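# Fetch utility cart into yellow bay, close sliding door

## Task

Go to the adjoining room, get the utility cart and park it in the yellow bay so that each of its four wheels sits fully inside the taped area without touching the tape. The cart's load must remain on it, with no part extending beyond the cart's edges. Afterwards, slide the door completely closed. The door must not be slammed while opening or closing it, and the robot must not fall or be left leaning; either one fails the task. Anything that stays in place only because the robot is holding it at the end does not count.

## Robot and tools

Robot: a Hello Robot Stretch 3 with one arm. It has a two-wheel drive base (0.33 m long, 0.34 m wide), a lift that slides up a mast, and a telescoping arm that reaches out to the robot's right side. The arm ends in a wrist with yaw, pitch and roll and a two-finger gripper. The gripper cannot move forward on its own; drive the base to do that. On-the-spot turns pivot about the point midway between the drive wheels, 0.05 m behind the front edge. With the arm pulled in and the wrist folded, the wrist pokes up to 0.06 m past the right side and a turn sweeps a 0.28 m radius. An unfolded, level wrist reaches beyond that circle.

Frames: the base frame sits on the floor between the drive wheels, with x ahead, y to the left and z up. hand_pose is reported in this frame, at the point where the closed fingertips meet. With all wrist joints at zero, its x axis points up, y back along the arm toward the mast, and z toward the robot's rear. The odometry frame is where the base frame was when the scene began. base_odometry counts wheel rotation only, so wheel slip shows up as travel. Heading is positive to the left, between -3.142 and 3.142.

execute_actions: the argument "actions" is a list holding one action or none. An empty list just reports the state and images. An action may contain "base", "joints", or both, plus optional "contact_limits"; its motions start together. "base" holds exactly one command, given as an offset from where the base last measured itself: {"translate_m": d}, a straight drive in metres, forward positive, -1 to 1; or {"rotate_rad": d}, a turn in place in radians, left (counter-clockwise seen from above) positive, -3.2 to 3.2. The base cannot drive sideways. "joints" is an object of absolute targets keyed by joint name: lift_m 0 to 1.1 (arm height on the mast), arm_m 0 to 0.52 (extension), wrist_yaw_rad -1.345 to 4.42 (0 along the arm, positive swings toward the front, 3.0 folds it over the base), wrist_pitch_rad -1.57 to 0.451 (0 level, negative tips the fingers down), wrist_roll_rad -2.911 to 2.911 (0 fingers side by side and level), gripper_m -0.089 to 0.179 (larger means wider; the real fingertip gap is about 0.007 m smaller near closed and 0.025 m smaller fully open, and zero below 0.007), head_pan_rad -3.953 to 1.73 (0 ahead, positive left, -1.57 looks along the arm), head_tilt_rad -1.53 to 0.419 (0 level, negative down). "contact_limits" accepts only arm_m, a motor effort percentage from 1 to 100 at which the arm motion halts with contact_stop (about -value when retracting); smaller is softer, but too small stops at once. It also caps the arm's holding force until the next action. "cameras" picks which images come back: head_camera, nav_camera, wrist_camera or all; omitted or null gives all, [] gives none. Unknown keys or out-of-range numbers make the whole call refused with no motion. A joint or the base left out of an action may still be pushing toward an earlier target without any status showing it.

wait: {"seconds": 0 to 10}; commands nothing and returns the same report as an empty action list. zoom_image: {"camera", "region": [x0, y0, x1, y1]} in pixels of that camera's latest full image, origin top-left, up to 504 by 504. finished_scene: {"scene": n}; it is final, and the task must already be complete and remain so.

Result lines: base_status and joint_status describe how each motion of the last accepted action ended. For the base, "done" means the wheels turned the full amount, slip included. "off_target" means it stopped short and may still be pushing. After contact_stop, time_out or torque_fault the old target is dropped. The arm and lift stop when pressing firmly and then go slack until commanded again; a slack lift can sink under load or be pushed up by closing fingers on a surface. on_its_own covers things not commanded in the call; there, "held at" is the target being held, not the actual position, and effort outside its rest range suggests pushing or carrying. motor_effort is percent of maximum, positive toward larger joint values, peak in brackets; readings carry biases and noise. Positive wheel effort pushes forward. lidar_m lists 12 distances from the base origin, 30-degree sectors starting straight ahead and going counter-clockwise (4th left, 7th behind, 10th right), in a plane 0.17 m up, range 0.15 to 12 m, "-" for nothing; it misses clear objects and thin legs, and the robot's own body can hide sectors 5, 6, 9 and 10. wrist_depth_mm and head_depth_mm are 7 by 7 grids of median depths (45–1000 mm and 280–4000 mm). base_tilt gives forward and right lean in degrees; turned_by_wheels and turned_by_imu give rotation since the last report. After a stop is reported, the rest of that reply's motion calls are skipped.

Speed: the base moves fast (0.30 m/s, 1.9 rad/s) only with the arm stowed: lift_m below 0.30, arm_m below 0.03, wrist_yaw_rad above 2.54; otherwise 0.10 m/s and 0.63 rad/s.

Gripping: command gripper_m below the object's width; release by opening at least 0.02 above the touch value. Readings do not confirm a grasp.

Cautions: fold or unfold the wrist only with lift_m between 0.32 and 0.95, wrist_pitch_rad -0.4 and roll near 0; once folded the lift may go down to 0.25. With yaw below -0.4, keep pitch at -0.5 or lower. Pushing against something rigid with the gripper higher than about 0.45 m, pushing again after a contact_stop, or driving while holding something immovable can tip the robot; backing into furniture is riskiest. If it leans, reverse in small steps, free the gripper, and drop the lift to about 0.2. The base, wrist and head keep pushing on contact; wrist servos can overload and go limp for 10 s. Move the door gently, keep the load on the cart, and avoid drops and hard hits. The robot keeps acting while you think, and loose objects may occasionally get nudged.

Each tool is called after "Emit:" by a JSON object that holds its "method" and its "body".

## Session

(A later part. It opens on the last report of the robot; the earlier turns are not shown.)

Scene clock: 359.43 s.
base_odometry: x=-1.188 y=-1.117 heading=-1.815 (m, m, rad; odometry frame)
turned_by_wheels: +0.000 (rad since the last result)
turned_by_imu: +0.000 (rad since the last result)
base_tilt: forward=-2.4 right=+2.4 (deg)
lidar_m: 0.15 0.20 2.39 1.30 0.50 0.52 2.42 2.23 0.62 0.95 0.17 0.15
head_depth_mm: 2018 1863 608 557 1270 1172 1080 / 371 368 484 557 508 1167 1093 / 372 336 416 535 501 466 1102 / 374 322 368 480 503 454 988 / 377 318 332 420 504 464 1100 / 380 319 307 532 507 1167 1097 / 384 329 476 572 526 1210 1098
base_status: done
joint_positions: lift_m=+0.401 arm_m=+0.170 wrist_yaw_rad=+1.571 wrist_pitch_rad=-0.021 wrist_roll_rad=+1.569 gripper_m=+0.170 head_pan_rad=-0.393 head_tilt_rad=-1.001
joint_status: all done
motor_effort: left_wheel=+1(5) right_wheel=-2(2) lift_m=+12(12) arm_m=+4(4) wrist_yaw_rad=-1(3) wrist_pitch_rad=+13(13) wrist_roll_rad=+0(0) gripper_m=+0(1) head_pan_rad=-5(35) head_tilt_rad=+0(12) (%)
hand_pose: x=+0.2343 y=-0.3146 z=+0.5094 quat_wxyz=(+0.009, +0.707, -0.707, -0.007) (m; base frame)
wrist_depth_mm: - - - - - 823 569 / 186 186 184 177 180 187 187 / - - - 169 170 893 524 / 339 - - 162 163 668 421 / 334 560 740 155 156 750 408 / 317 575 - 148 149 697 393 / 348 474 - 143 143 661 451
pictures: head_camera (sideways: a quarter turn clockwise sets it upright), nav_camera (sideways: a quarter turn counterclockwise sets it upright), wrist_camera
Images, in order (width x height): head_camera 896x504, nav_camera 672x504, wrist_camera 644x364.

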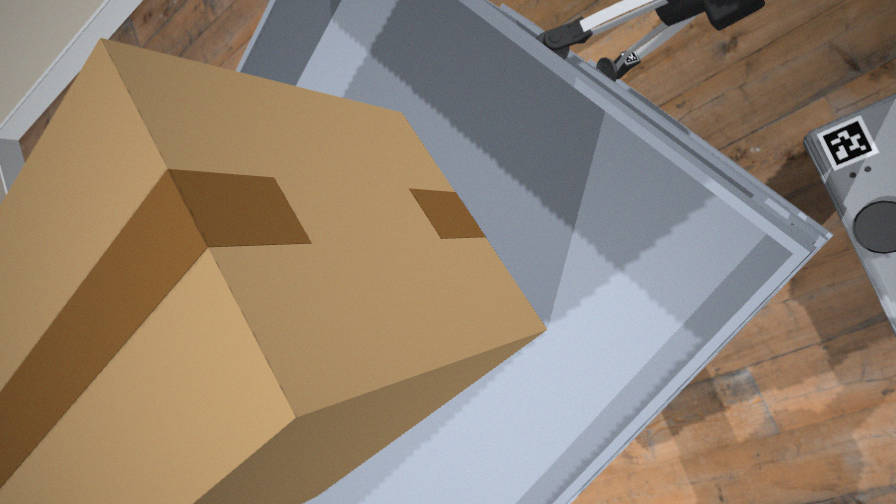

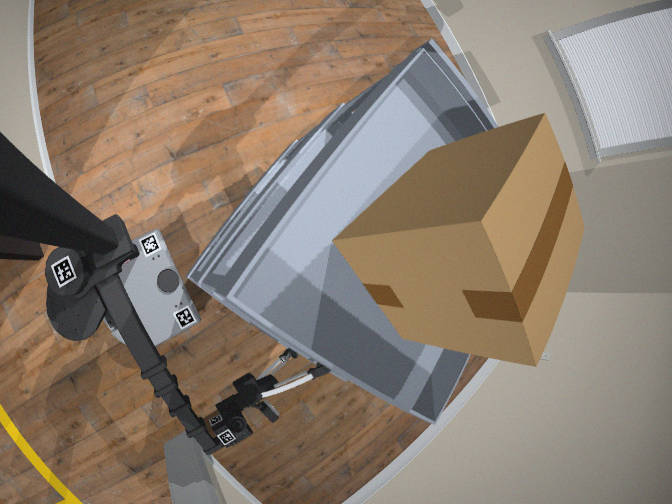

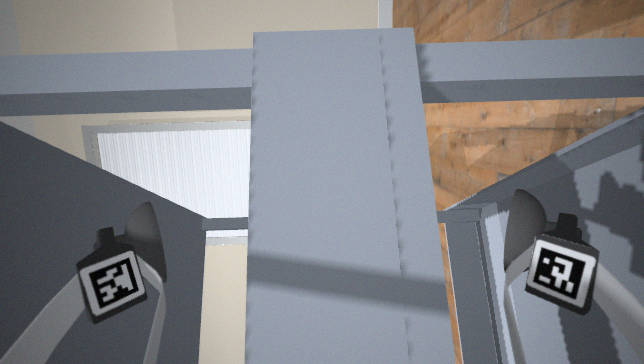

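Emit:
{"method": "execute_actions", "body": {"actions": [{"base":{"rotate_rad":0.16},"joints":{"arm_m":0.2}}]}}

Scene clock: 367.43 s.
base_odometry: x=-1.188 y=-1.117 heading=-1.655 (m, m, rad; odometry frame)
turned_by_wheels: +0.160 (rad since the last result)
turned_by_imu: +0.161 (rad since the last result)
base_tilt: forward=-2.3 right=+2.4 (deg)
lidar_m: 0.16 2.54 2.30 0.76 0.53 0.52 2.42 1.92 0.62 1.50 0.15 -
head_depth_mm: 366 333 435 547 504 1160 1075 / 369 325 393 531 499 772 1093 / 372 315 360 481 501 459 1104 / 374 315 330 432 504 455 1076 / 377 317 336 539 505 994 1093 / 380 362 610 571 524 1204 1097 / 418 702 652 582 1315 1211 1097
base_status: done
joint_positions: lift_m=+0.401 arm_m=+0.200 wrist_yaw_rad=+1.571 wrist_pitch_rad=-0.021 wrist_roll_rad=+1.569 gripper_m=+0.170 head_pan_rad=-0.393 head_tilt_rad=-1.001
joint_status: all done
motor_effort: left_wheel=-1(4) right_wheel=+1(5) lift_m=+12(12) arm_m=+4(5) wrist_yaw_rad=-1(1) wrist_pitch_rad=+13(13) wrist_roll_rad=+0(0) gripper_m=+1(1) head_pan_rad=-5(4) head_tilt_rad=+1(0) (%)
hand_pose: x=+0.2343 y=-0.3446 z=+0.5095 quat_wxyz=(+0.009, +0.707, -0.707, -0.007) (m; base frame)
wrist_depth_mm: 118 118 112 112 112 119 119 / - 136 110 110 110 138 548 / - - 108 108 108 793 408 / 337 487 106 106 106 538 425 / 335 562 104 104 104 104 407 / 318 577 102 102 102 103 395 / 349 471 101 101 101 101 453
pictures: head_camera (sideways: a quarter turn clockwise sets it upright), nav_camera (sideways: a quarter turn counterclockwise sets it upright), wrist_camera
Images, in order (width x height): head_camera 896x504, nav_camera 672x504, wrist_camera 644x364.

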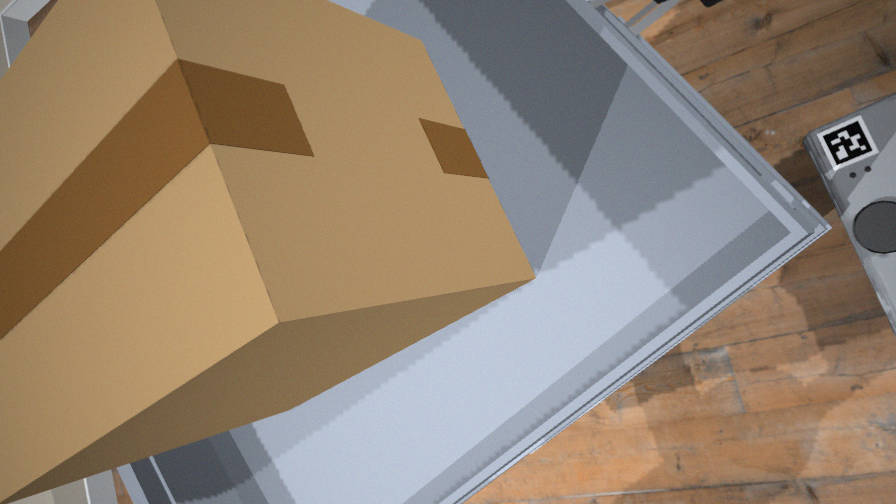

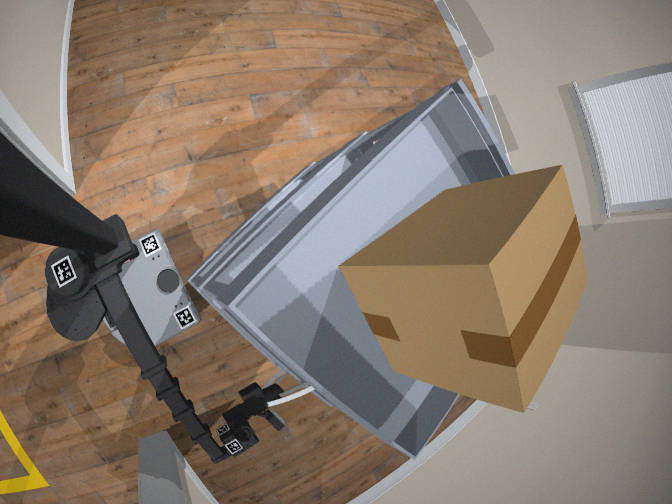

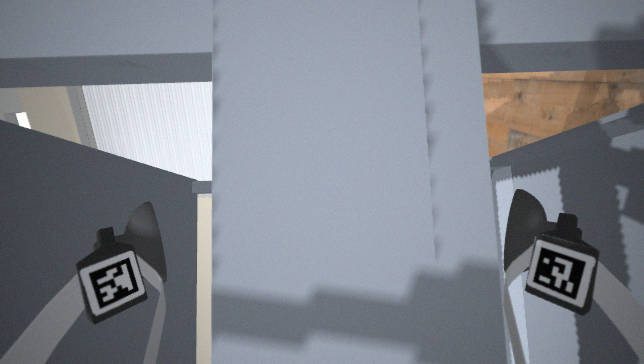

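Emit:
{"method": "execute_actions", "body": {"actions": [{"joints":{"gripper_m":0.05}}], "cameras": ["wrist_camera"]}}

Emit:
{"method": "execute_actions", "body": {"actions": [{"base":{"translate_m":-0.12}}]}}

Scene clock: 371.17 s.
base_odometry: x=-1.188 y=-1.117 heading=-1.655 (m, m, rad; odometry frame)
turned_by_wheels: +0.000 (rad since the last result)
turned_by_imu: +0.000 (rad since the last result)
base_tilt: forward=-2.3 right=+2.4 (deg)
lidar_m: 0.16 2.53 2.30 0.76 0.53 0.52 2.42 1.92 0.62 1.50 0.15 -
head_depth_mm: 367 333 435 546 506 1164 1083 / 369 326 393 532 499 771 1102 / 372 314 360 482 501 460 1101 / 374 315 330 431 502 456 1079 / 378 317 336 539 507 998 1095 / 380 362 611 569 523 1204 1096 / 418 698 650 583 1322 1203 1109
base_status: not commanded
joint_positions: lift_m=+0.401 arm_m=+0.200 wrist_yaw_rad=+1.570 wrist_pitch_rad=-0.046 wrist_roll_rad=+1.569 gripper_m=+0.053 head_pan_rad=-0.393 head_tilt_rad=-1.001
joint_status: all done
motor_effort: left_wheel=-2(2) right_wheel=+2(2) lift_m=+12(12) arm_m=+4(5) wrist_yaw_rad=+0(1) wrist_pitch_rad=+28(32) wrist_roll_rad=+0(0) gripper_m=-66(100) head_pan_rad=-4(4) head_tilt_rad=+1(1) (%)
hand_pose: x=+0.2335 y=-0.3448 z=+0.5031 quat_wxyz=(+0.017, +0.707, -0.707, -0.016) (m; base frame)
wrist_depth_mm: 116 117 112 113 114 121 123 / - 134 110 110 112 751 529 / - - 108 109 110 804 373 / 345 517 106 107 108 562 409 / 351 444 104 105 106 401 409 / 349 - 102 103 104 564 382 / 329 497 101 102 102 543 451
pictures: wrist_camera
Images, in order (width x height): wrist_camera 644x364.

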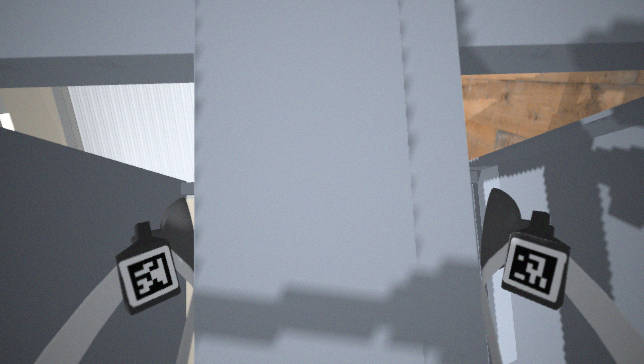

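Scene clock: 373.77 s.
base_odometry: x=-1.178 y=-0.997 heading=-1.655 (m, m, rad; odometry frame)
turned_by_wheels: +0.000 (rad since the last result)
turned_by_imu: +0.001 (rad since the last result)
base_tilt: forward=-2.4 right=+2.4 (deg)
lidar_m: 0.15 0.50 2.31 0.46 0.45 2.33 2.31 1.90 0.56 1.16 0.15 -
head_depth_mm: 368 338 443 549 508 1171 1076 / 369 326 400 533 500 995 1101 / 372 319 365 488 501 460 1104 / 374 316 335 437 504 455 804 / 378 317 310 439 505 469 1097 / 380 329 493 568 515 1189 1096 / 394 683 650 572 1316 1211 1098
base_status: done
joint_positions: lift_m=+0.400 arm_m=+0.200 wrist_yaw_rad=+1.635 wrist_pitch_rad=-0.044 wrist_roll_rad=+1.571 gripper_m=+0.066 head_pan_rad=-0.393 head_tilt_rad=-1.000
joint_status: not commanded
on_its_own: wrist_yaw_rad is held at +1.633, not at your +1.570, by its stall guard, which is not easing now; gripper_m is held at +0.063, not at your +0.050, by its stall guard, which is still easing
motor_effort: left_wheel=+0(8) right_wheel=-3(33) lift_m=+12(12) arm_m=+4(5) wrist_yaw_rad=-2(78) wrist_pitch_rad=+26(28) wrist_roll_rad=-1(0) gripper_m=-44(57) head_pan_rad=-4(4) head_tilt_rad=+0(0) (%)
hand_pose: x=+0.2330 y=-0.3283 z=+0.5037 quat_wxyz=(+0.017, +0.729, -0.684, -0.015) (m; base frame)
wrist_depth_mm: 115 116 111 111 112 119 121 / - 135 110 110 111 742 506 / - - 109 109 110 754 384 / 350 513 108 109 109 566 409 / 348 455 107 108 109 109 412 / 346 - 106 107 108 583 390 / 325 496 105 106 107 552 462
pictures: head_camera (sideways: a quarter turn clockwise sets it upright), nav_camera (sideways: a quarter turn counterclockwise sets it upright), wrist_camera
Images, in order (width x height): head_camera 896x504, nav_camera 672x504, wrist_camera 644x364.

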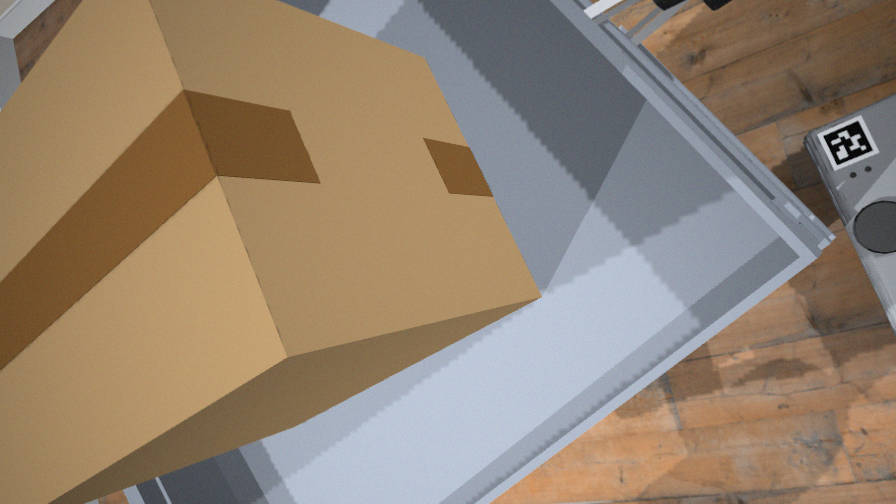

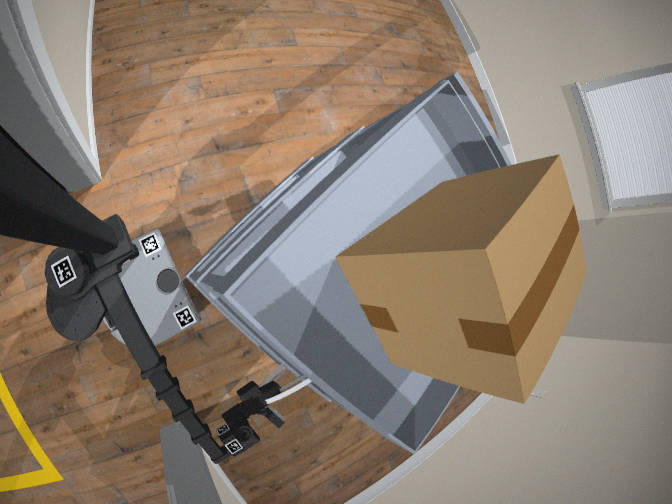

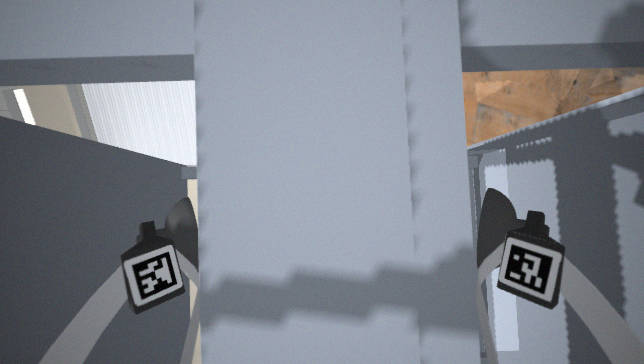

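Emit:
{"method": "execute_actions", "body": {"actions": [{"base":{"rotate_rad":-0.2},"joints":{"wrist_yaw_rad":1.6,"head_pan_rad":-0.6,"head_tilt_rad":-1.15}}]}}

Scene clock: 380.13 s.
base_odometry: x=-1.178 y=-0.997 heading=-1.854 (m, m, rad; odometry frame)
turned_by_wheels: -0.199 (rad since the last result)
turned_by_imu: -0.195 (rad since the last result)
base_tilt: forward=-2.3 right=+2.3 (deg)
lidar_m: - 0.16 2.42 0.87 0.46 0.44 2.31 2.29 0.57 0.56 0.15 -
head_depth_mm: 1730 581 1432 1350 1228 1159 1064 / 1794 591 561 535 1254 1178 - / 365 571 556 517 709 1186 - / 309 379 488 518 478 455 - / 298 329 410 509 479 459 1087 / 295 299 354 448 482 1164 1100 / 297 - 311 513 490 1190 1108
base_status: done
joint_positions: lift_m=+0.400 arm_m=+0.200 wrist_yaw_rad=+1.650 wrist_pitch_rad=-0.046 wrist_roll_rad=+1.578 gripper_m=+0.094 head_pan_rad=-0.594 head_tilt_rad=-1.138
joint_status: wrist_yaw_rad off_target (ended at +1.650, target +1.600); the others done
on_its_own: gripper_m is held at +0.094, not at your +0.050, by its stall guard, which is not easing now; wrist_yaw_rad is at rest, and its effort (-64) is outside its rest range (-12 to +12)
motor_effort: left_wheel=+10(29) right_wheel=-6(37) lift_m=+12(12) arm_m=+4(5) wrist_yaw_rad=-64(78) wrist_pitch_rad=+28(29) wrist_roll_rad=-3(3) gripper_m=-7(30) head_pan_rad=-4(27) head_tilt_rad=-7(29) (%)
hand_pose: x=+0.2327 y=-0.3244 z=+0.5031 quat_wxyz=(+0.015, +0.734, -0.678, -0.018) (m; base frame)
wrist_depth_mm: - - - - - 837 573 / - - 156 154 157 163 164 / 156 158 151 150 153 743 334 / 353 - 147 147 148 605 408 / 347 500 142 143 144 553 413 / 345 465 140 140 140 622 413 / 345 552 137 136 137 627 402
pictures: head_camera (sideways: a quarter turn clockwise sets it upright), nav_camera (sideways: a quarter turn counterclockwise sets it upright), wrist_camera
Images, in order (width x height): head_camera 896x504, nav_camera 672x504, wrist_camera 644x364.

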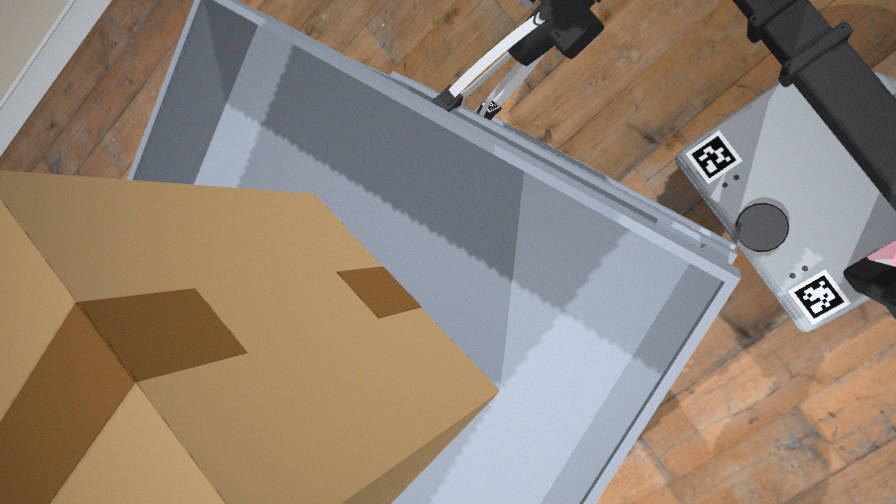

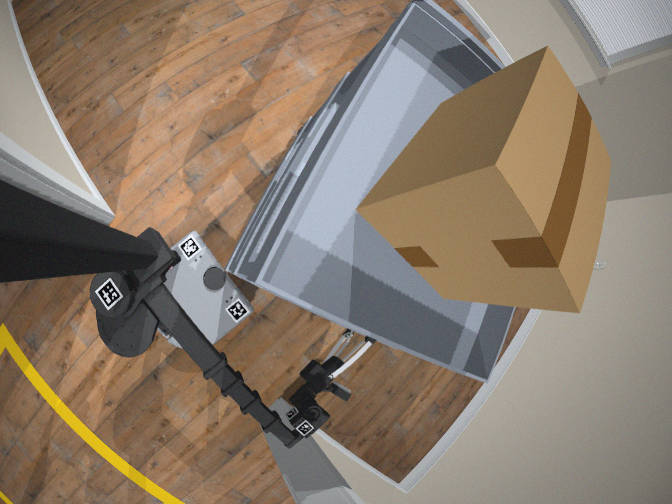

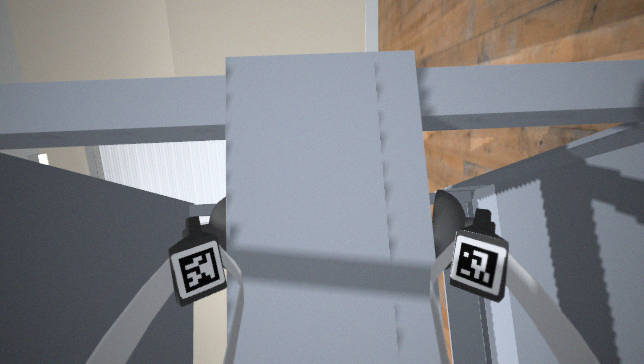

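Emit:
{"method": "execute_actions", "body": {"actions": [{"joints":{"gripper_m":0.17,"wrist_yaw_rad":1.57}}], "cameras": []}}

Emit:
{"method": "execute_actions", "body": {"actions": [{"base":{"translate_m":-0.1},"joints":{"arm_m":0.03}}], "cameras": []}}

Emit:
{"method": "execute_actions", "body": {"actions": [{"base":{"translate_m":-0.5},"joints":{"head_pan_rad":-0.1,"head_tilt_rad":-0.8,"wrist_roll_rad":0.0,"lift_m":0.15}}]}}

Scene clock: 386.33 s.
base_odometry: x=-1.178 y=-0.997 heading=-1.855 (m, m, rad; odometry frame)
turned_by_wheels: +0.000 (rad since the last result)
turned_by_imu: +0.000 (rad since the last result)
base_tilt: forward=-2.4 right=+2.4 (deg)
lidar_m: - 0.16 2.42 0.87 0.46 0.44 2.31 2.30 0.57 0.56 0.15 -
head_depth_mm: 1725 578 1421 1363 1219 1161 1063 / 1794 591 562 534 1240 1179 - / 365 570 557 517 720 1190 - / 310 380 488 519 477 455 - / 299 330 411 509 481 459 1088 / 295 299 354 447 482 1159 1097 / 297 - 312 513 489 1184 1104
base_status: not commanded
joint_positions: lift_m=+0.400 arm_m=+0.200 wrist_yaw_rad=+1.572 wrist_pitch_rad=-0.022 wrist_roll_rad=+1.571 gripper_m=+0.170 head_pan_rad=-0.594 head_tilt_rad=-1.138
joint_status: all done
motor_effort: left_wheel=+4(7) right_wheel=+1(3) lift_m=+12(12) arm_m=+3(4) wrist_yaw_rad=-3(45) wrist_pitch_rad=+13(28) wrist_roll_rad=-1(3) gripper_m=+0(98) head_pan_rad=-3(3) head_tilt_rad=-7(7) (%)
hand_pose: x=+0.2343 y=-0.3443 z=+0.5092 quat_wxyz=(+0.008, +0.708, -0.707, -0.008) (m; base frame)
wrist_depth_mm: - - - - - 877 593 / - - - - - 888 596 / - 170 169 164 165 170 170 / 177 181 166 158 159 608 386 / 336 563 729 152 152 725 406 / 316 584 - 146 146 702 392 / 350 472 - 141 141 655 447
pictures: none
No camera images: the call's "cameras" was empty. Leave "cameras" out to get every camera's image.

Scene clock: 388.83 s.
base_odometry: x=-1.150 y=-0.901 heading=-1.855 (m, m, rad; odometry frame)
turned_by_wheels: +0.000 (rad since the last result)
turned_by_imu: +0.001 (rad since the last result)
base_tilt: forward=-2.3 right=+2.4 (deg)
lidar_m: 0.15 0.33 2.42 0.43 0.38 2.34 2.20 2.25 1.59 0.55 0.41 0.18
head_depth_mm: 1726 1636 1480 1356 1253 - 1060 / 1812 596 1450 1364 1259 1153 - / 1842 617 572 898 1244 1192 - / 634 608 568 523 827 1173 - / 406 484 563 521 497 1170 1090 / 366 430 520 524 498 1183 1100 / 333 386 456 524 1244 1182 1104
base_status: done
joint_positions: lift_m=+0.400 arm_m=+0.030 wrist_yaw_rad=+1.571 wrist_pitch_rad=-0.021 wrist_roll_rad=+1.571 gripper_m=+0.170 head_pan_rad=-0.594 head_tilt_rad=-1.138
joint_status: all done
motor_effort: left_wheel=+1(2) right_wheel=-2(6) lift_m=+12(12) arm_m=-3(4) wrist_yaw_rad=-2(3) wrist_pitch_rad=+13(13) wrist_roll_rad=-1(1) gripper_m=+1(1) head_pan_rad=-2(3) head_tilt_rad=-7(6) (%)
hand_pose: x=+0.2343 y=-0.1751 z=+0.5094 quat_wxyz=(+0.008, +0.707, -0.707, -0.008) (m; base frame)
wrist_depth_mm: 344 - - 197 - 881 383 / 342 - - 189 - 584 418 / 340 489 - 181 184 622 424 / 337 485 781 174 176 635 427 / 333 560 748 168 168 738 406 / 317 581 737 161 163 700 390 / 349 473 689 156 156 659 452
pictures: none
No camera images: the call's "cameras" was empty. Leave "cameras" out to get every camera's image.

Scene clock: 395.07 s.
base_odometry: x=-1.010 y=-0.421 heading=-1.855 (m, m, rad; odometry frame)
turned_by_wheels: +0.000 (rad since the last result)
turned_by_imu: +0.002 (rad since the last result)
base_tilt: forward=-2.4 right=+2.4 (deg)
lidar_m: 0.65 3.13 0.39 0.81 2.29 1.81 1.71 1.74 1.63 1.53 0.67 0.78
head_depth_mm: 2798 939 1959 1666 1444 1256 1112 / 2670 967 1212 1196 1418 1258 1121 / 756 860 832 1149 1369 1267 1118 / 736 827 792 1078 1284 1275 1130 / 780 935 848 1158 1414 1269 1130 / 2527 1100 1336 1674 1483 1285 1134 / 2512 2501 2128 1750 1482 1284 1131
base_status: done
joint_positions: lift_m=+0.365 arm_m=+0.030 wrist_yaw_rad=+1.568 wrist_pitch_rad=-0.016 wrist_roll_rad=+0.004 gripper_m=+0.170 head_pan_rad=-0.107 head_tilt_rad=-0.803
joint_status: lift_m contact_stop (moved -0.036 of -0.250); the others done
on_its_own: lift_m is slack since a contact_stop, until your next command for it (your +0.150 is given up)
motor_effort: left_wheel=+1(6) right_wheel=-2(5) lift_m=+20(22) arm_m=-3(3) wrist_yaw_rad=+3(51) wrist_pitch_rad=+10(72) wrist_roll_rad=-2(35) gripper_m=+0(4) head_pan_rad=+4(39) head_tilt_rad=+2(30) (%)
hand_pose: x=+0.2344 y=-0.1760 z=+0.4752 quat_wxyz=(+0.504, +0.504, -0.497, +0.494) (m; base frame)
wrist_depth_mm: - - - - - - - / - - - - - - - / - - 606 671 - - - / - - - - - - - / - - - 966 949 - 439 / - 947 874 866 913 910 416 / 787 778 763 758 746 732 491
pictures: head_camera (sideways: a quarter turn clockwise sets it upright), nav_camera (sideways: a quarter turn counterclockwise sets it upright), wrist_camera
Images, in order (width x height): head_camera 896x504, nav_camera 672x504, wrist_camera 644x364.

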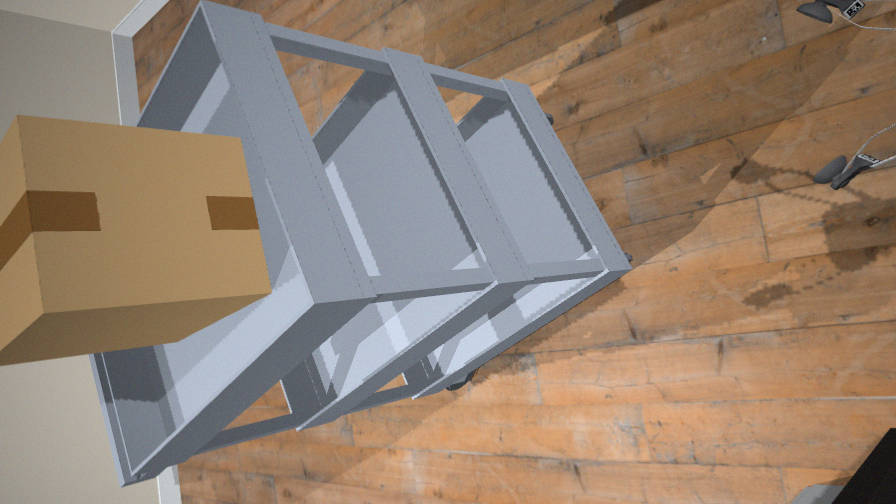

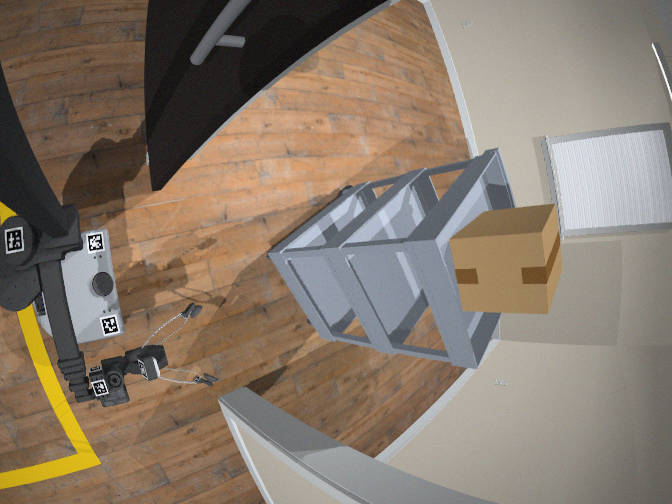

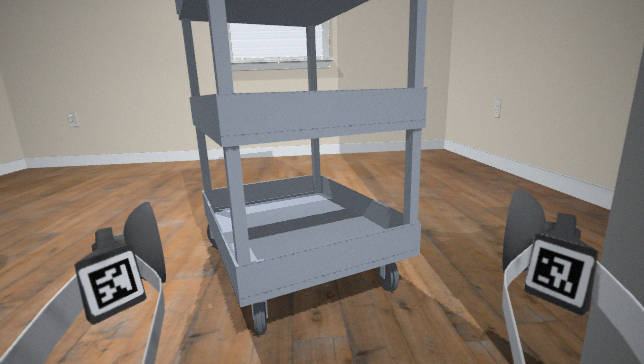

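Emit:
{"method": "execute_actions", "body": {"actions": [{"base":{"rotate_rad":0.2},"joints":{"lift_m":0.235,"wrist_pitch_rad":0.0,"head_pan_rad":-0.2,"head_tilt_rad":-0.9}}]}}

Scene clock: 433.70 s.
base_odometry: x=-1.010 y=-0.421 heading=-1.655 (m, m, rad; odometry frame)
turned_by_wheels: +0.200 (rad since the last result)
turned_by_imu: +0.201 (rad since the last result)
base_tilt: forward=-2.4 right=+2.4 (deg)
lidar_m: 0.65 0.39 0.43 2.23 2.17 1.73 1.71 1.85 1.55 0.86 0.66 0.67
head_depth_mm: 817 833 1149 1401 1366 1225 1090 / 749 826 1154 1357 1374 1220 1112 / 736 827 1132 1080 1339 1224 1097 / 879 858 1044 1294 1362 1236 1104 / 1084 984 1418 1572 1403 1238 1110 / 2539 2254 1921 1621 1409 1242 1094 / 2696 2333 1922 1629 1408 1116 1081
base_status: done
joint_positions: lift_m=+0.236 arm_m=+0.030 wrist_yaw_rad=+1.568 wrist_pitch_rad=-0.017 wrist_roll_rad=+0.004 gripper_m=+0.170 head_pan_rad=-0.193 head_tilt_rad=-0.888
joint_status: all done
motor_effort: left_wheel=-1(5) right_wheel=+1(5) lift_m=+8(19) arm_m=-2(2) wrist_yaw_rad=+2(3) wrist_pitch_rad=+11(11) wrist_roll_rad=-2(2) gripper_m=+0(1) head_pan_rad=-3(14) head_tilt_rad=-7(17) (%)
hand_pose: x=+0.2344 y=-0.1759 z=+0.3460 quat_wxyz=(+0.504, +0.505, -0.497, +0.494) (m; base frame)
wrist_depth_mm: - - - 528 572 609 - / - - - 629 - - - / - - - - - - - / - - - 895 923 808 - / - - - 638 850 781 942 / 805 710 733 722 713 682 701 / 596 587 578 565 561 555 551
pictures: head_camera (sideways: a quarter turn clockwise sets it upright), nav_camera (sideways: a quarter turn counterclockwise sets it upright), wrist_camera
Images, in order (width x height): head_camera 896x504, nav_camera 672x504, wrist_camera 644x364.

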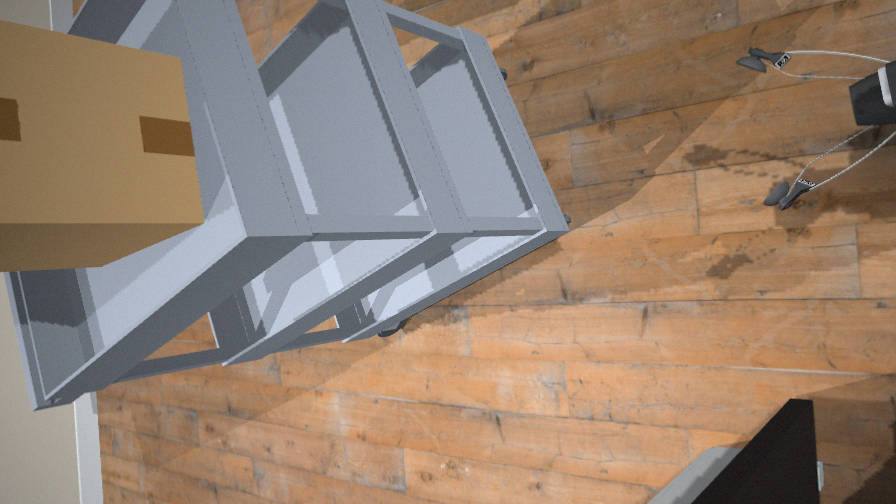

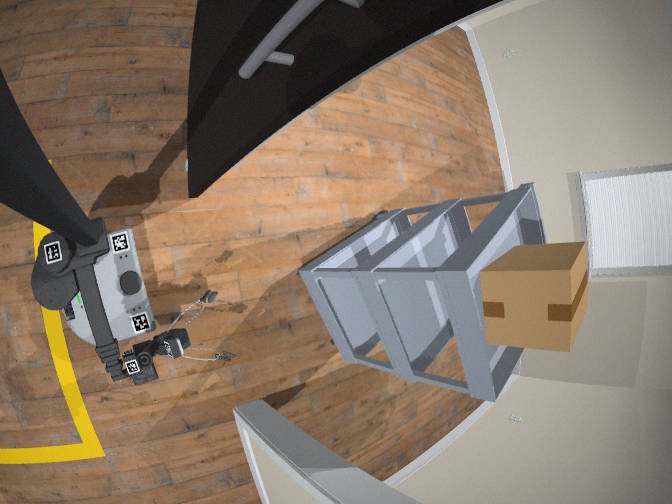

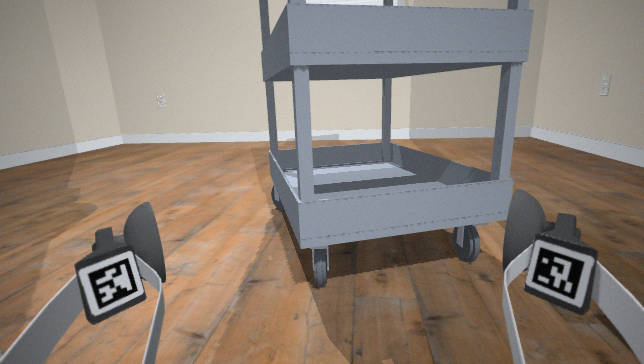

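Emit:
{"method": "execute_actions", "body": {"actions": [{"base":{"rotate_rad":0.085}}], "cameras": []}}

Emit:
{"method": "execute_actions", "body": {"actions": [{"base":{"translate_m":0.25},"joints":{"head_tilt_rad":-1.1,"head_pan_rad":-0.3}}]}}

Scene clock: 436.93 s.
base_odometry: x=-1.010 y=-0.421 heading=-1.570 (m, m, rad; odometry frame)
turned_by_wheels: +0.085 (rad since the last result)
turned_by_imu: +0.085 (rad since the last result)
base_tilt: forward=-2.4 right=+2.3 (deg)
lidar_m: 0.67 0.39 0.49 2.24 2.04 1.71 1.71 1.84 1.54 0.68 0.66 0.65
head_depth_mm: 740 808 1156 1316 1370 1225 1091 / 728 814 1132 1317 1353 1220 1113 / 823 844 829 1048 1312 1220 1099 / 1087 915 1240 1479 1388 1238 1100 / 1086 2230 1843 1616 1395 1236 1106 / 2663 2331 1906 1618 1412 1242 1098 / 2710 2376 1931 1620 1404 844 1094
base_status: done
joint_positions: lift_m=+0.236 arm_m=+0.030 wrist_yaw_rad=+1.568 wrist_pitch_rad=-0.017 wrist_roll_rad=+0.004 gripper_m=+0.170 head_pan_rad=-0.193 head_tilt_rad=-0.889
joint_status: not commanded
motor_effort: left_wheel=-1(5) right_wheel=+2(5) lift_m=+8(8) arm_m=-3(3) wrist_yaw_rad=+2(3) wrist_pitch_rad=+11(11) wrist_roll_rad=-2(2) gripper_m=+1(0) head_pan_rad=-3(4) head_tilt_rad=-7(7) (%)
hand_pose: x=+0.2344 y=-0.1759 z=+0.3460 quat_wxyz=(+0.504, +0.505, -0.497, +0.494) (m; base frame)
wrist_depth_mm: - - - 515 524 543 - / - - - - - - - / - - - - - - - / - - - - 966 755 - / - - - 858 623 646 920 / 761 708 742 711 720 682 700 / 565 592 574 573 563 561 549
pictures: none
No camera images: the call's "cameras" was empty. Leave "cameras" out to get every camera's image.

Scene clock: 440.70 s.
base_odometry: x=-1.010 y=-0.671 heading=-1.570 (m, m, rad; odometry frame)
turned_by_wheels: +0.000 (rad since the last result)
turned_by_imu: +0.000 (rad since the last result)
base_tilt: forward=-2.4 right=+2.4 (deg)
lidar_m: 0.57 2.62 0.23 0.40 2.33 1.95 1.95 1.90 1.59 0.64 0.58 0.41
head_depth_mm: 595 653 955 1252 1266 1160 1079 / 579 649 932 1128 1269 1197 - / 648 654 645 915 1260 1177 - / 753 664 1002 1303 1288 1178 - / 757 1088 1501 1408 1285 1183 1113 / 1983 1763 1578 1418 1299 1188 1084 / 2020 1781 1590 1420 1301 984 1065
base_status: done
joint_positions: lift_m=+0.236 arm_m=+0.030 wrist_yaw_rad=+1.568 wrist_pitch_rad=-0.017 wrist_roll_rad=+0.004 gripper_m=+0.170 head_pan_rad=-0.293 head_tilt_rad=-1.086
joint_status: all done
motor_effort: left_wheel=-1(3) right_wheel=+2(5) lift_m=+7(7) arm_m=-3(2) wrist_yaw_rad=+2(2) wrist_pitch_rad=+11(11) wrist_roll_rad=-2(2) gripper_m=+1(0) head_pan_rad=-4(17) head_tilt_rad=-8(28) (%)
hand_pose: x=+0.2344 y=-0.1759 z=+0.3460 quat_wxyz=(+0.504, +0.505, -0.497, +0.494) (m; base frame)
wrist_depth_mm: - - - 284 284 295 311 / - - - 624 - - - / - - - - - - - / - - - 889 939 829 - / - - - 557 614 616 501 / 818 715 746 420 355 368 394 / 594 582 578 527 369 516 499
pictures: head_camera (sideways: a quarter turn clockwise sets it upright), nav_camera (sideways: a quarter turn counterclockwise sets it upright), wrist_camera
Images, in order (width x height): head_camera 896x504, nav_camera 672x504, wrist_camera 644x364.

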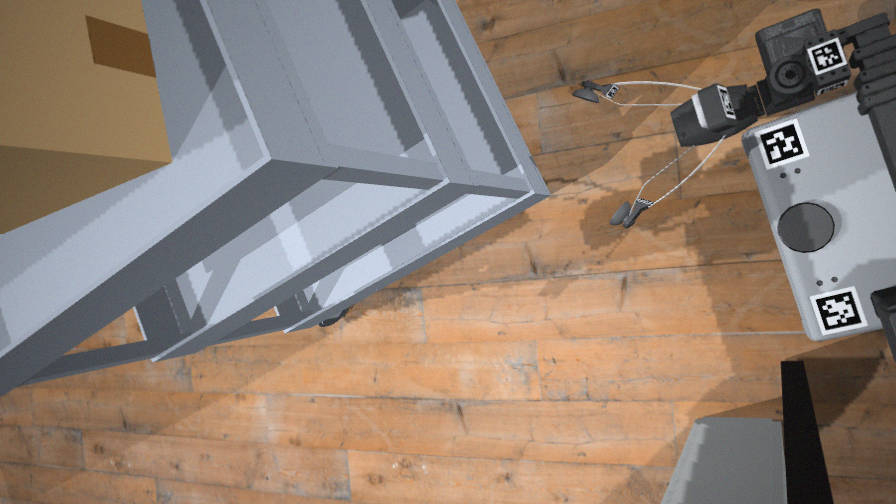

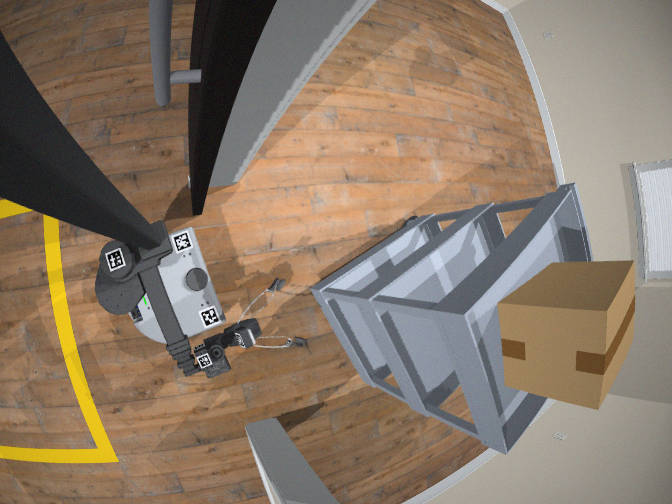

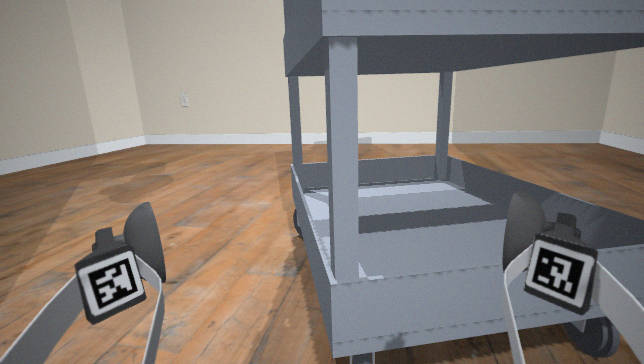

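Emit:
{"method": "execute_actions", "body": {"actions": [{"base":{"translate_m":0.19}}]}}

Scene clock: 448.97 s.
base_odometry: x=-1.009 y=-0.861 heading=-1.570 (m, m, rad; odometry frame)
turned_by_wheels: +0.000 (rad since the last result)
turned_by_imu: +0.000 (rad since the last result)
base_tilt: forward=-2.3 right=+2.4 (deg)
lidar_m: 0.50 2.57 0.30 0.29 0.26 2.15 2.14 1.95 0.67 0.67 0.26 0.26
head_depth_mm: 409 477 570 534 1123 1164 1078 / 507 567 579 520 788 1197 - / 707 659 573 884 1109 1178 - / 749 656 968 1243 1277 1183 - / 729 963 1511 1414 1293 1181 1114 / 1934 1753 1560 1420 1302 1186 1079 / 2032 1779 1578 1413 1300 1193 877
base_status: done
joint_positions: lift_m=+0.236 arm_m=+0.030 wrist_yaw_rad=+1.568 wrist_pitch_rad=-0.017 wrist_roll_rad=+0.004 gripper_m=+0.170 head_pan_rad=-0.293 head_tilt_rad=-1.087
joint_status: not commanded
motor_effort: left_wheel=-1(3) right_wheel=+2(4) lift_m=+8(8) arm_m=-3(3) wrist_yaw_rad=+3(3) wrist_pitch_rad=+11(11) wrist_roll_rad=-2(2) gripper_m=+0(0) head_pan_rad=-3(4) head_tilt_rad=-8(7) (%)
hand_pose: x=+0.2344 y=-0.1759 z=+0.3460 quat_wxyz=(+0.504, +0.505, -0.497, +0.494) (m; base frame)
wrist_depth_mm: - - - 177 106 256 272 / - - - 422 487 - - / - - - 675 - - - / - - - 706 777 765 - / - - - 544 534 604 488 / 807 706 739 396 404 431 432 / 592 589 577 269 325 349 344
pictures: head_camera (sideways: a quarter turn clockwise sets it upright), nav_camera (sideways: a quarter turn counterclockwise sets it upright), wrist_camera
Images, in order (width x height): head_camera 896x504, nav_camera 672x504, wrist_camera 644x364.

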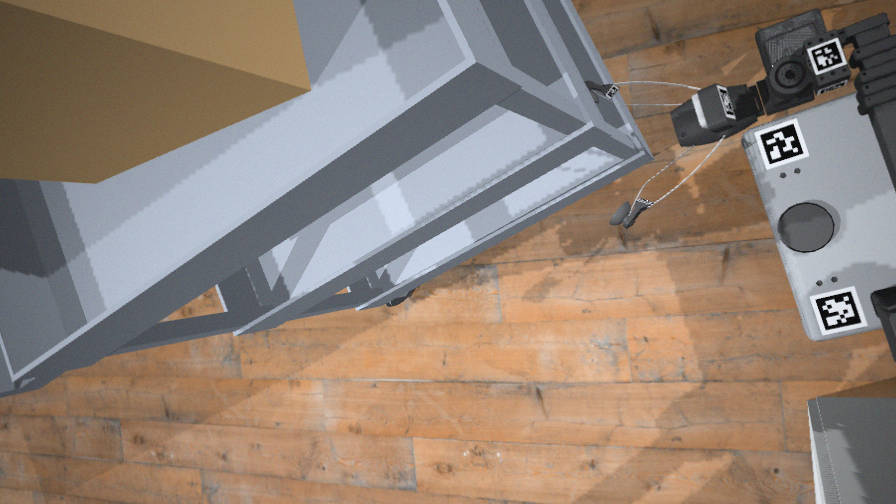

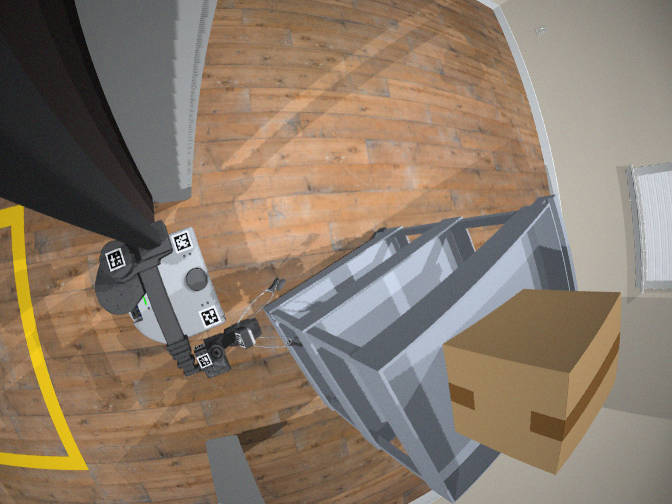

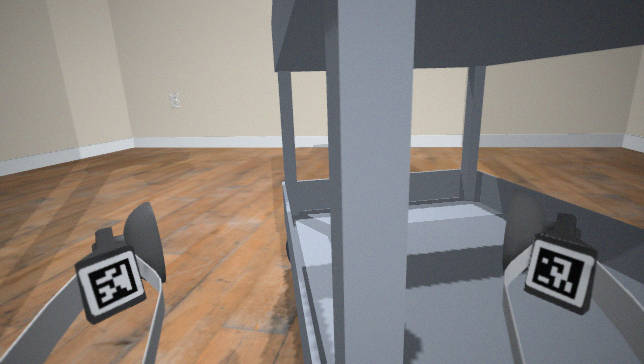

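Emit:
{"method": "execute_actions", "body": {"actions": [{"base":{"translate_m":0.035}}], "cameras": []}}

Emit:
{"method": "execute_actions", "body": {"actions": [{"joints":{"gripper_m":0.0}}]}}

Scene clock: 457.83 s.
base_odometry: x=-1.009 y=-0.896 heading=-1.570 (m, m, rad; odometry frame)
turned_by_wheels: +0.000 (rad since the last result)
turned_by_imu: +0.000 (rad since the last result)
base_tilt: forward=-2.4 right=+2.4 (deg)
lidar_m: 0.48 2.56 2.14 0.29 0.33 2.18 2.17 1.96 0.68 0.68 0.23 0.25
head_depth_mm: 407 456 557 526 811 1162 1076 / 512 573 577 513 777 1149 - / 725 657 579 873 1116 1171 - / 729 661 966 1230 1275 1178 - / 709 930 1512 1419 1289 1184 1118 / 1961 1766 1571 1422 1290 1186 1091 / 2027 1768 1589 1423 1296 1190 1105
base_status: done
joint_positions: lift_m=+0.236 arm_m=+0.030 wrist_yaw_rad=+1.568 wrist_pitch_rad=-0.017 wrist_roll_rad=+0.004 gripper_m=+0.170 head_pan_rad=-0.293 head_tilt_rad=-1.087
joint_status: not commanded
motor_effort: left_wheel=-2(3) right_wheel=+1(4) lift_m=+8(8) arm_m=-2(2) wrist_yaw_rad=+2(2) wrist_pitch_rad=+11(11) wrist_roll_rad=-2(2) gripper_m=+0(0) head_pan_rad=-4(5) head_tilt_rad=-8(8) (%)
hand_pose: x=+0.2344 y=-0.1759 z=+0.3460 quat_wxyz=(+0.504, +0.505, -0.497, +0.494) (m; base frame)
wrist_depth_mm: - - - 176 72 258 271 / - - - 423 75 - - / - - - 649 78 - - / - - - 649 81 - - / - - - 550 85 605 488 / 809 705 735 332 89 428 433 / 596 585 570 330 94 350 344
pictures: none
No camera images: the call's "cameras" was empty. Leave "cameras" out to get every camera's image.

Scene clock: 460.37 s.
base_odometry: x=-1.009 y=-0.896 heading=-1.570 (m, m, rad; odometry frame)
turned_by_wheels: +0.000 (rad since the last result)
turned_by_imu: +0.000 (rad since the last result)
base_tilt: forward=-2.4 right=+2.3 (deg)
lidar_m: 0.48 2.56 2.15 0.29 0.33 2.18 2.17 1.96 0.68 0.68 0.23 0.24
head_depth_mm: 399 449 555 527 813 1165 1079 / 506 565 576 509 762 1158 - / 721 657 581 872 1084 1172 - / 728 663 954 1229 1285 1178 - / 708 909 1523 1426 1288 1183 1120 / 1979 1768 1576 1419 1292 1189 1090 / 2023 1775 1583 1423 1313 1192 1100
base_status: not commanded
joint_positions: lift_m=+0.236 arm_m=+0.030 wrist_yaw_rad=+1.516 wrist_pitch_rad=-0.017 wrist_roll_rad=+0.004 gripper_m=+0.002 head_pan_rad=-0.293 head_tilt_rad=-1.087
joint_status: all done
on_its_own: wrist_yaw_rad is held at +1.512, not at your +1.570, by its stall guard, which is not easing now
motor_effort: left_wheel=-2(4) right_wheel=+3(3) lift_m=+8(8) arm_m=-2(3) wrist_yaw_rad=-5(61) wrist_pitch_rad=+11(11) wrist_roll_rad=-2(2) gripper_m=-3(100) head_pan_rad=-5(5) head_tilt_rad=-8(8) (%)
hand_pose: x=+0.2340 y=-0.1892 z=+0.3460 quat_wxyz=(+0.517, +0.492, -0.510, +0.481) (m; base frame)
wrist_depth_mm: - - - 72 241 255 270 / - - - 75 712 - - / - - - 78 - - - / - - - 82 785 - - / - - - 86 590 564 500 / 766 745 663 90 404 443 427 / 595 596 576 94 352 351 343
pictures: head_camera (sideways: a quarter turn clockwise sets it upright), nav_camera (sideways: a quarter turn counterclockwise sets it upright), wrist_camera
Images, in order (width x height): head_camera 896x504, nav_camera 672x504, wrist_camera 644x364.

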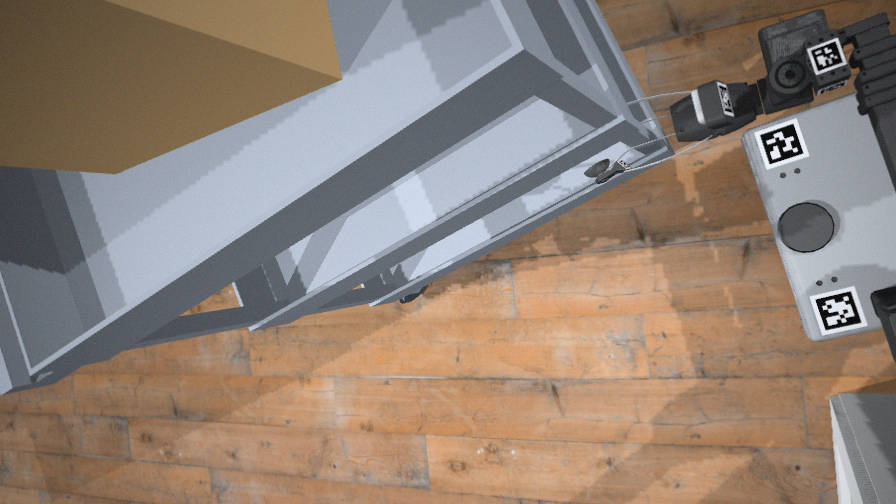

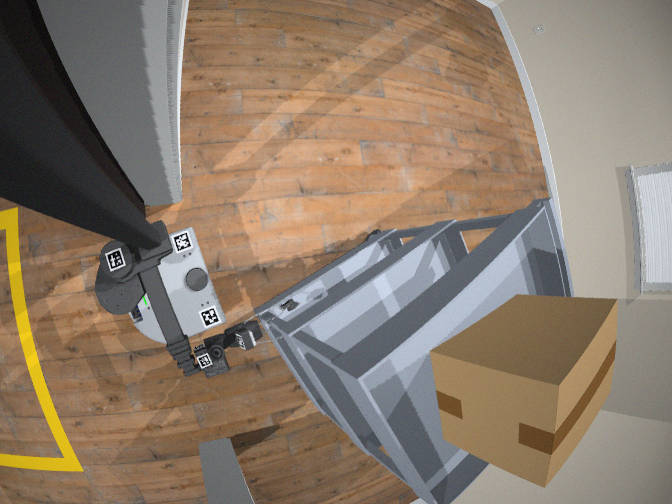

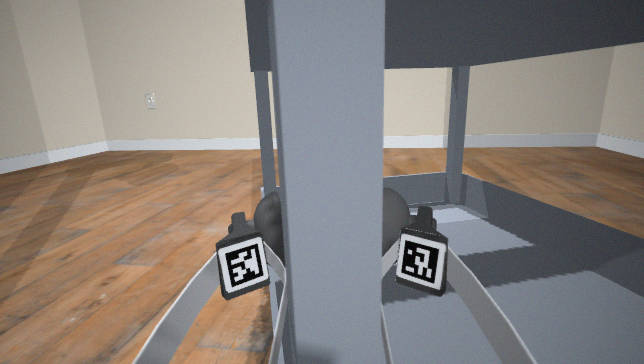

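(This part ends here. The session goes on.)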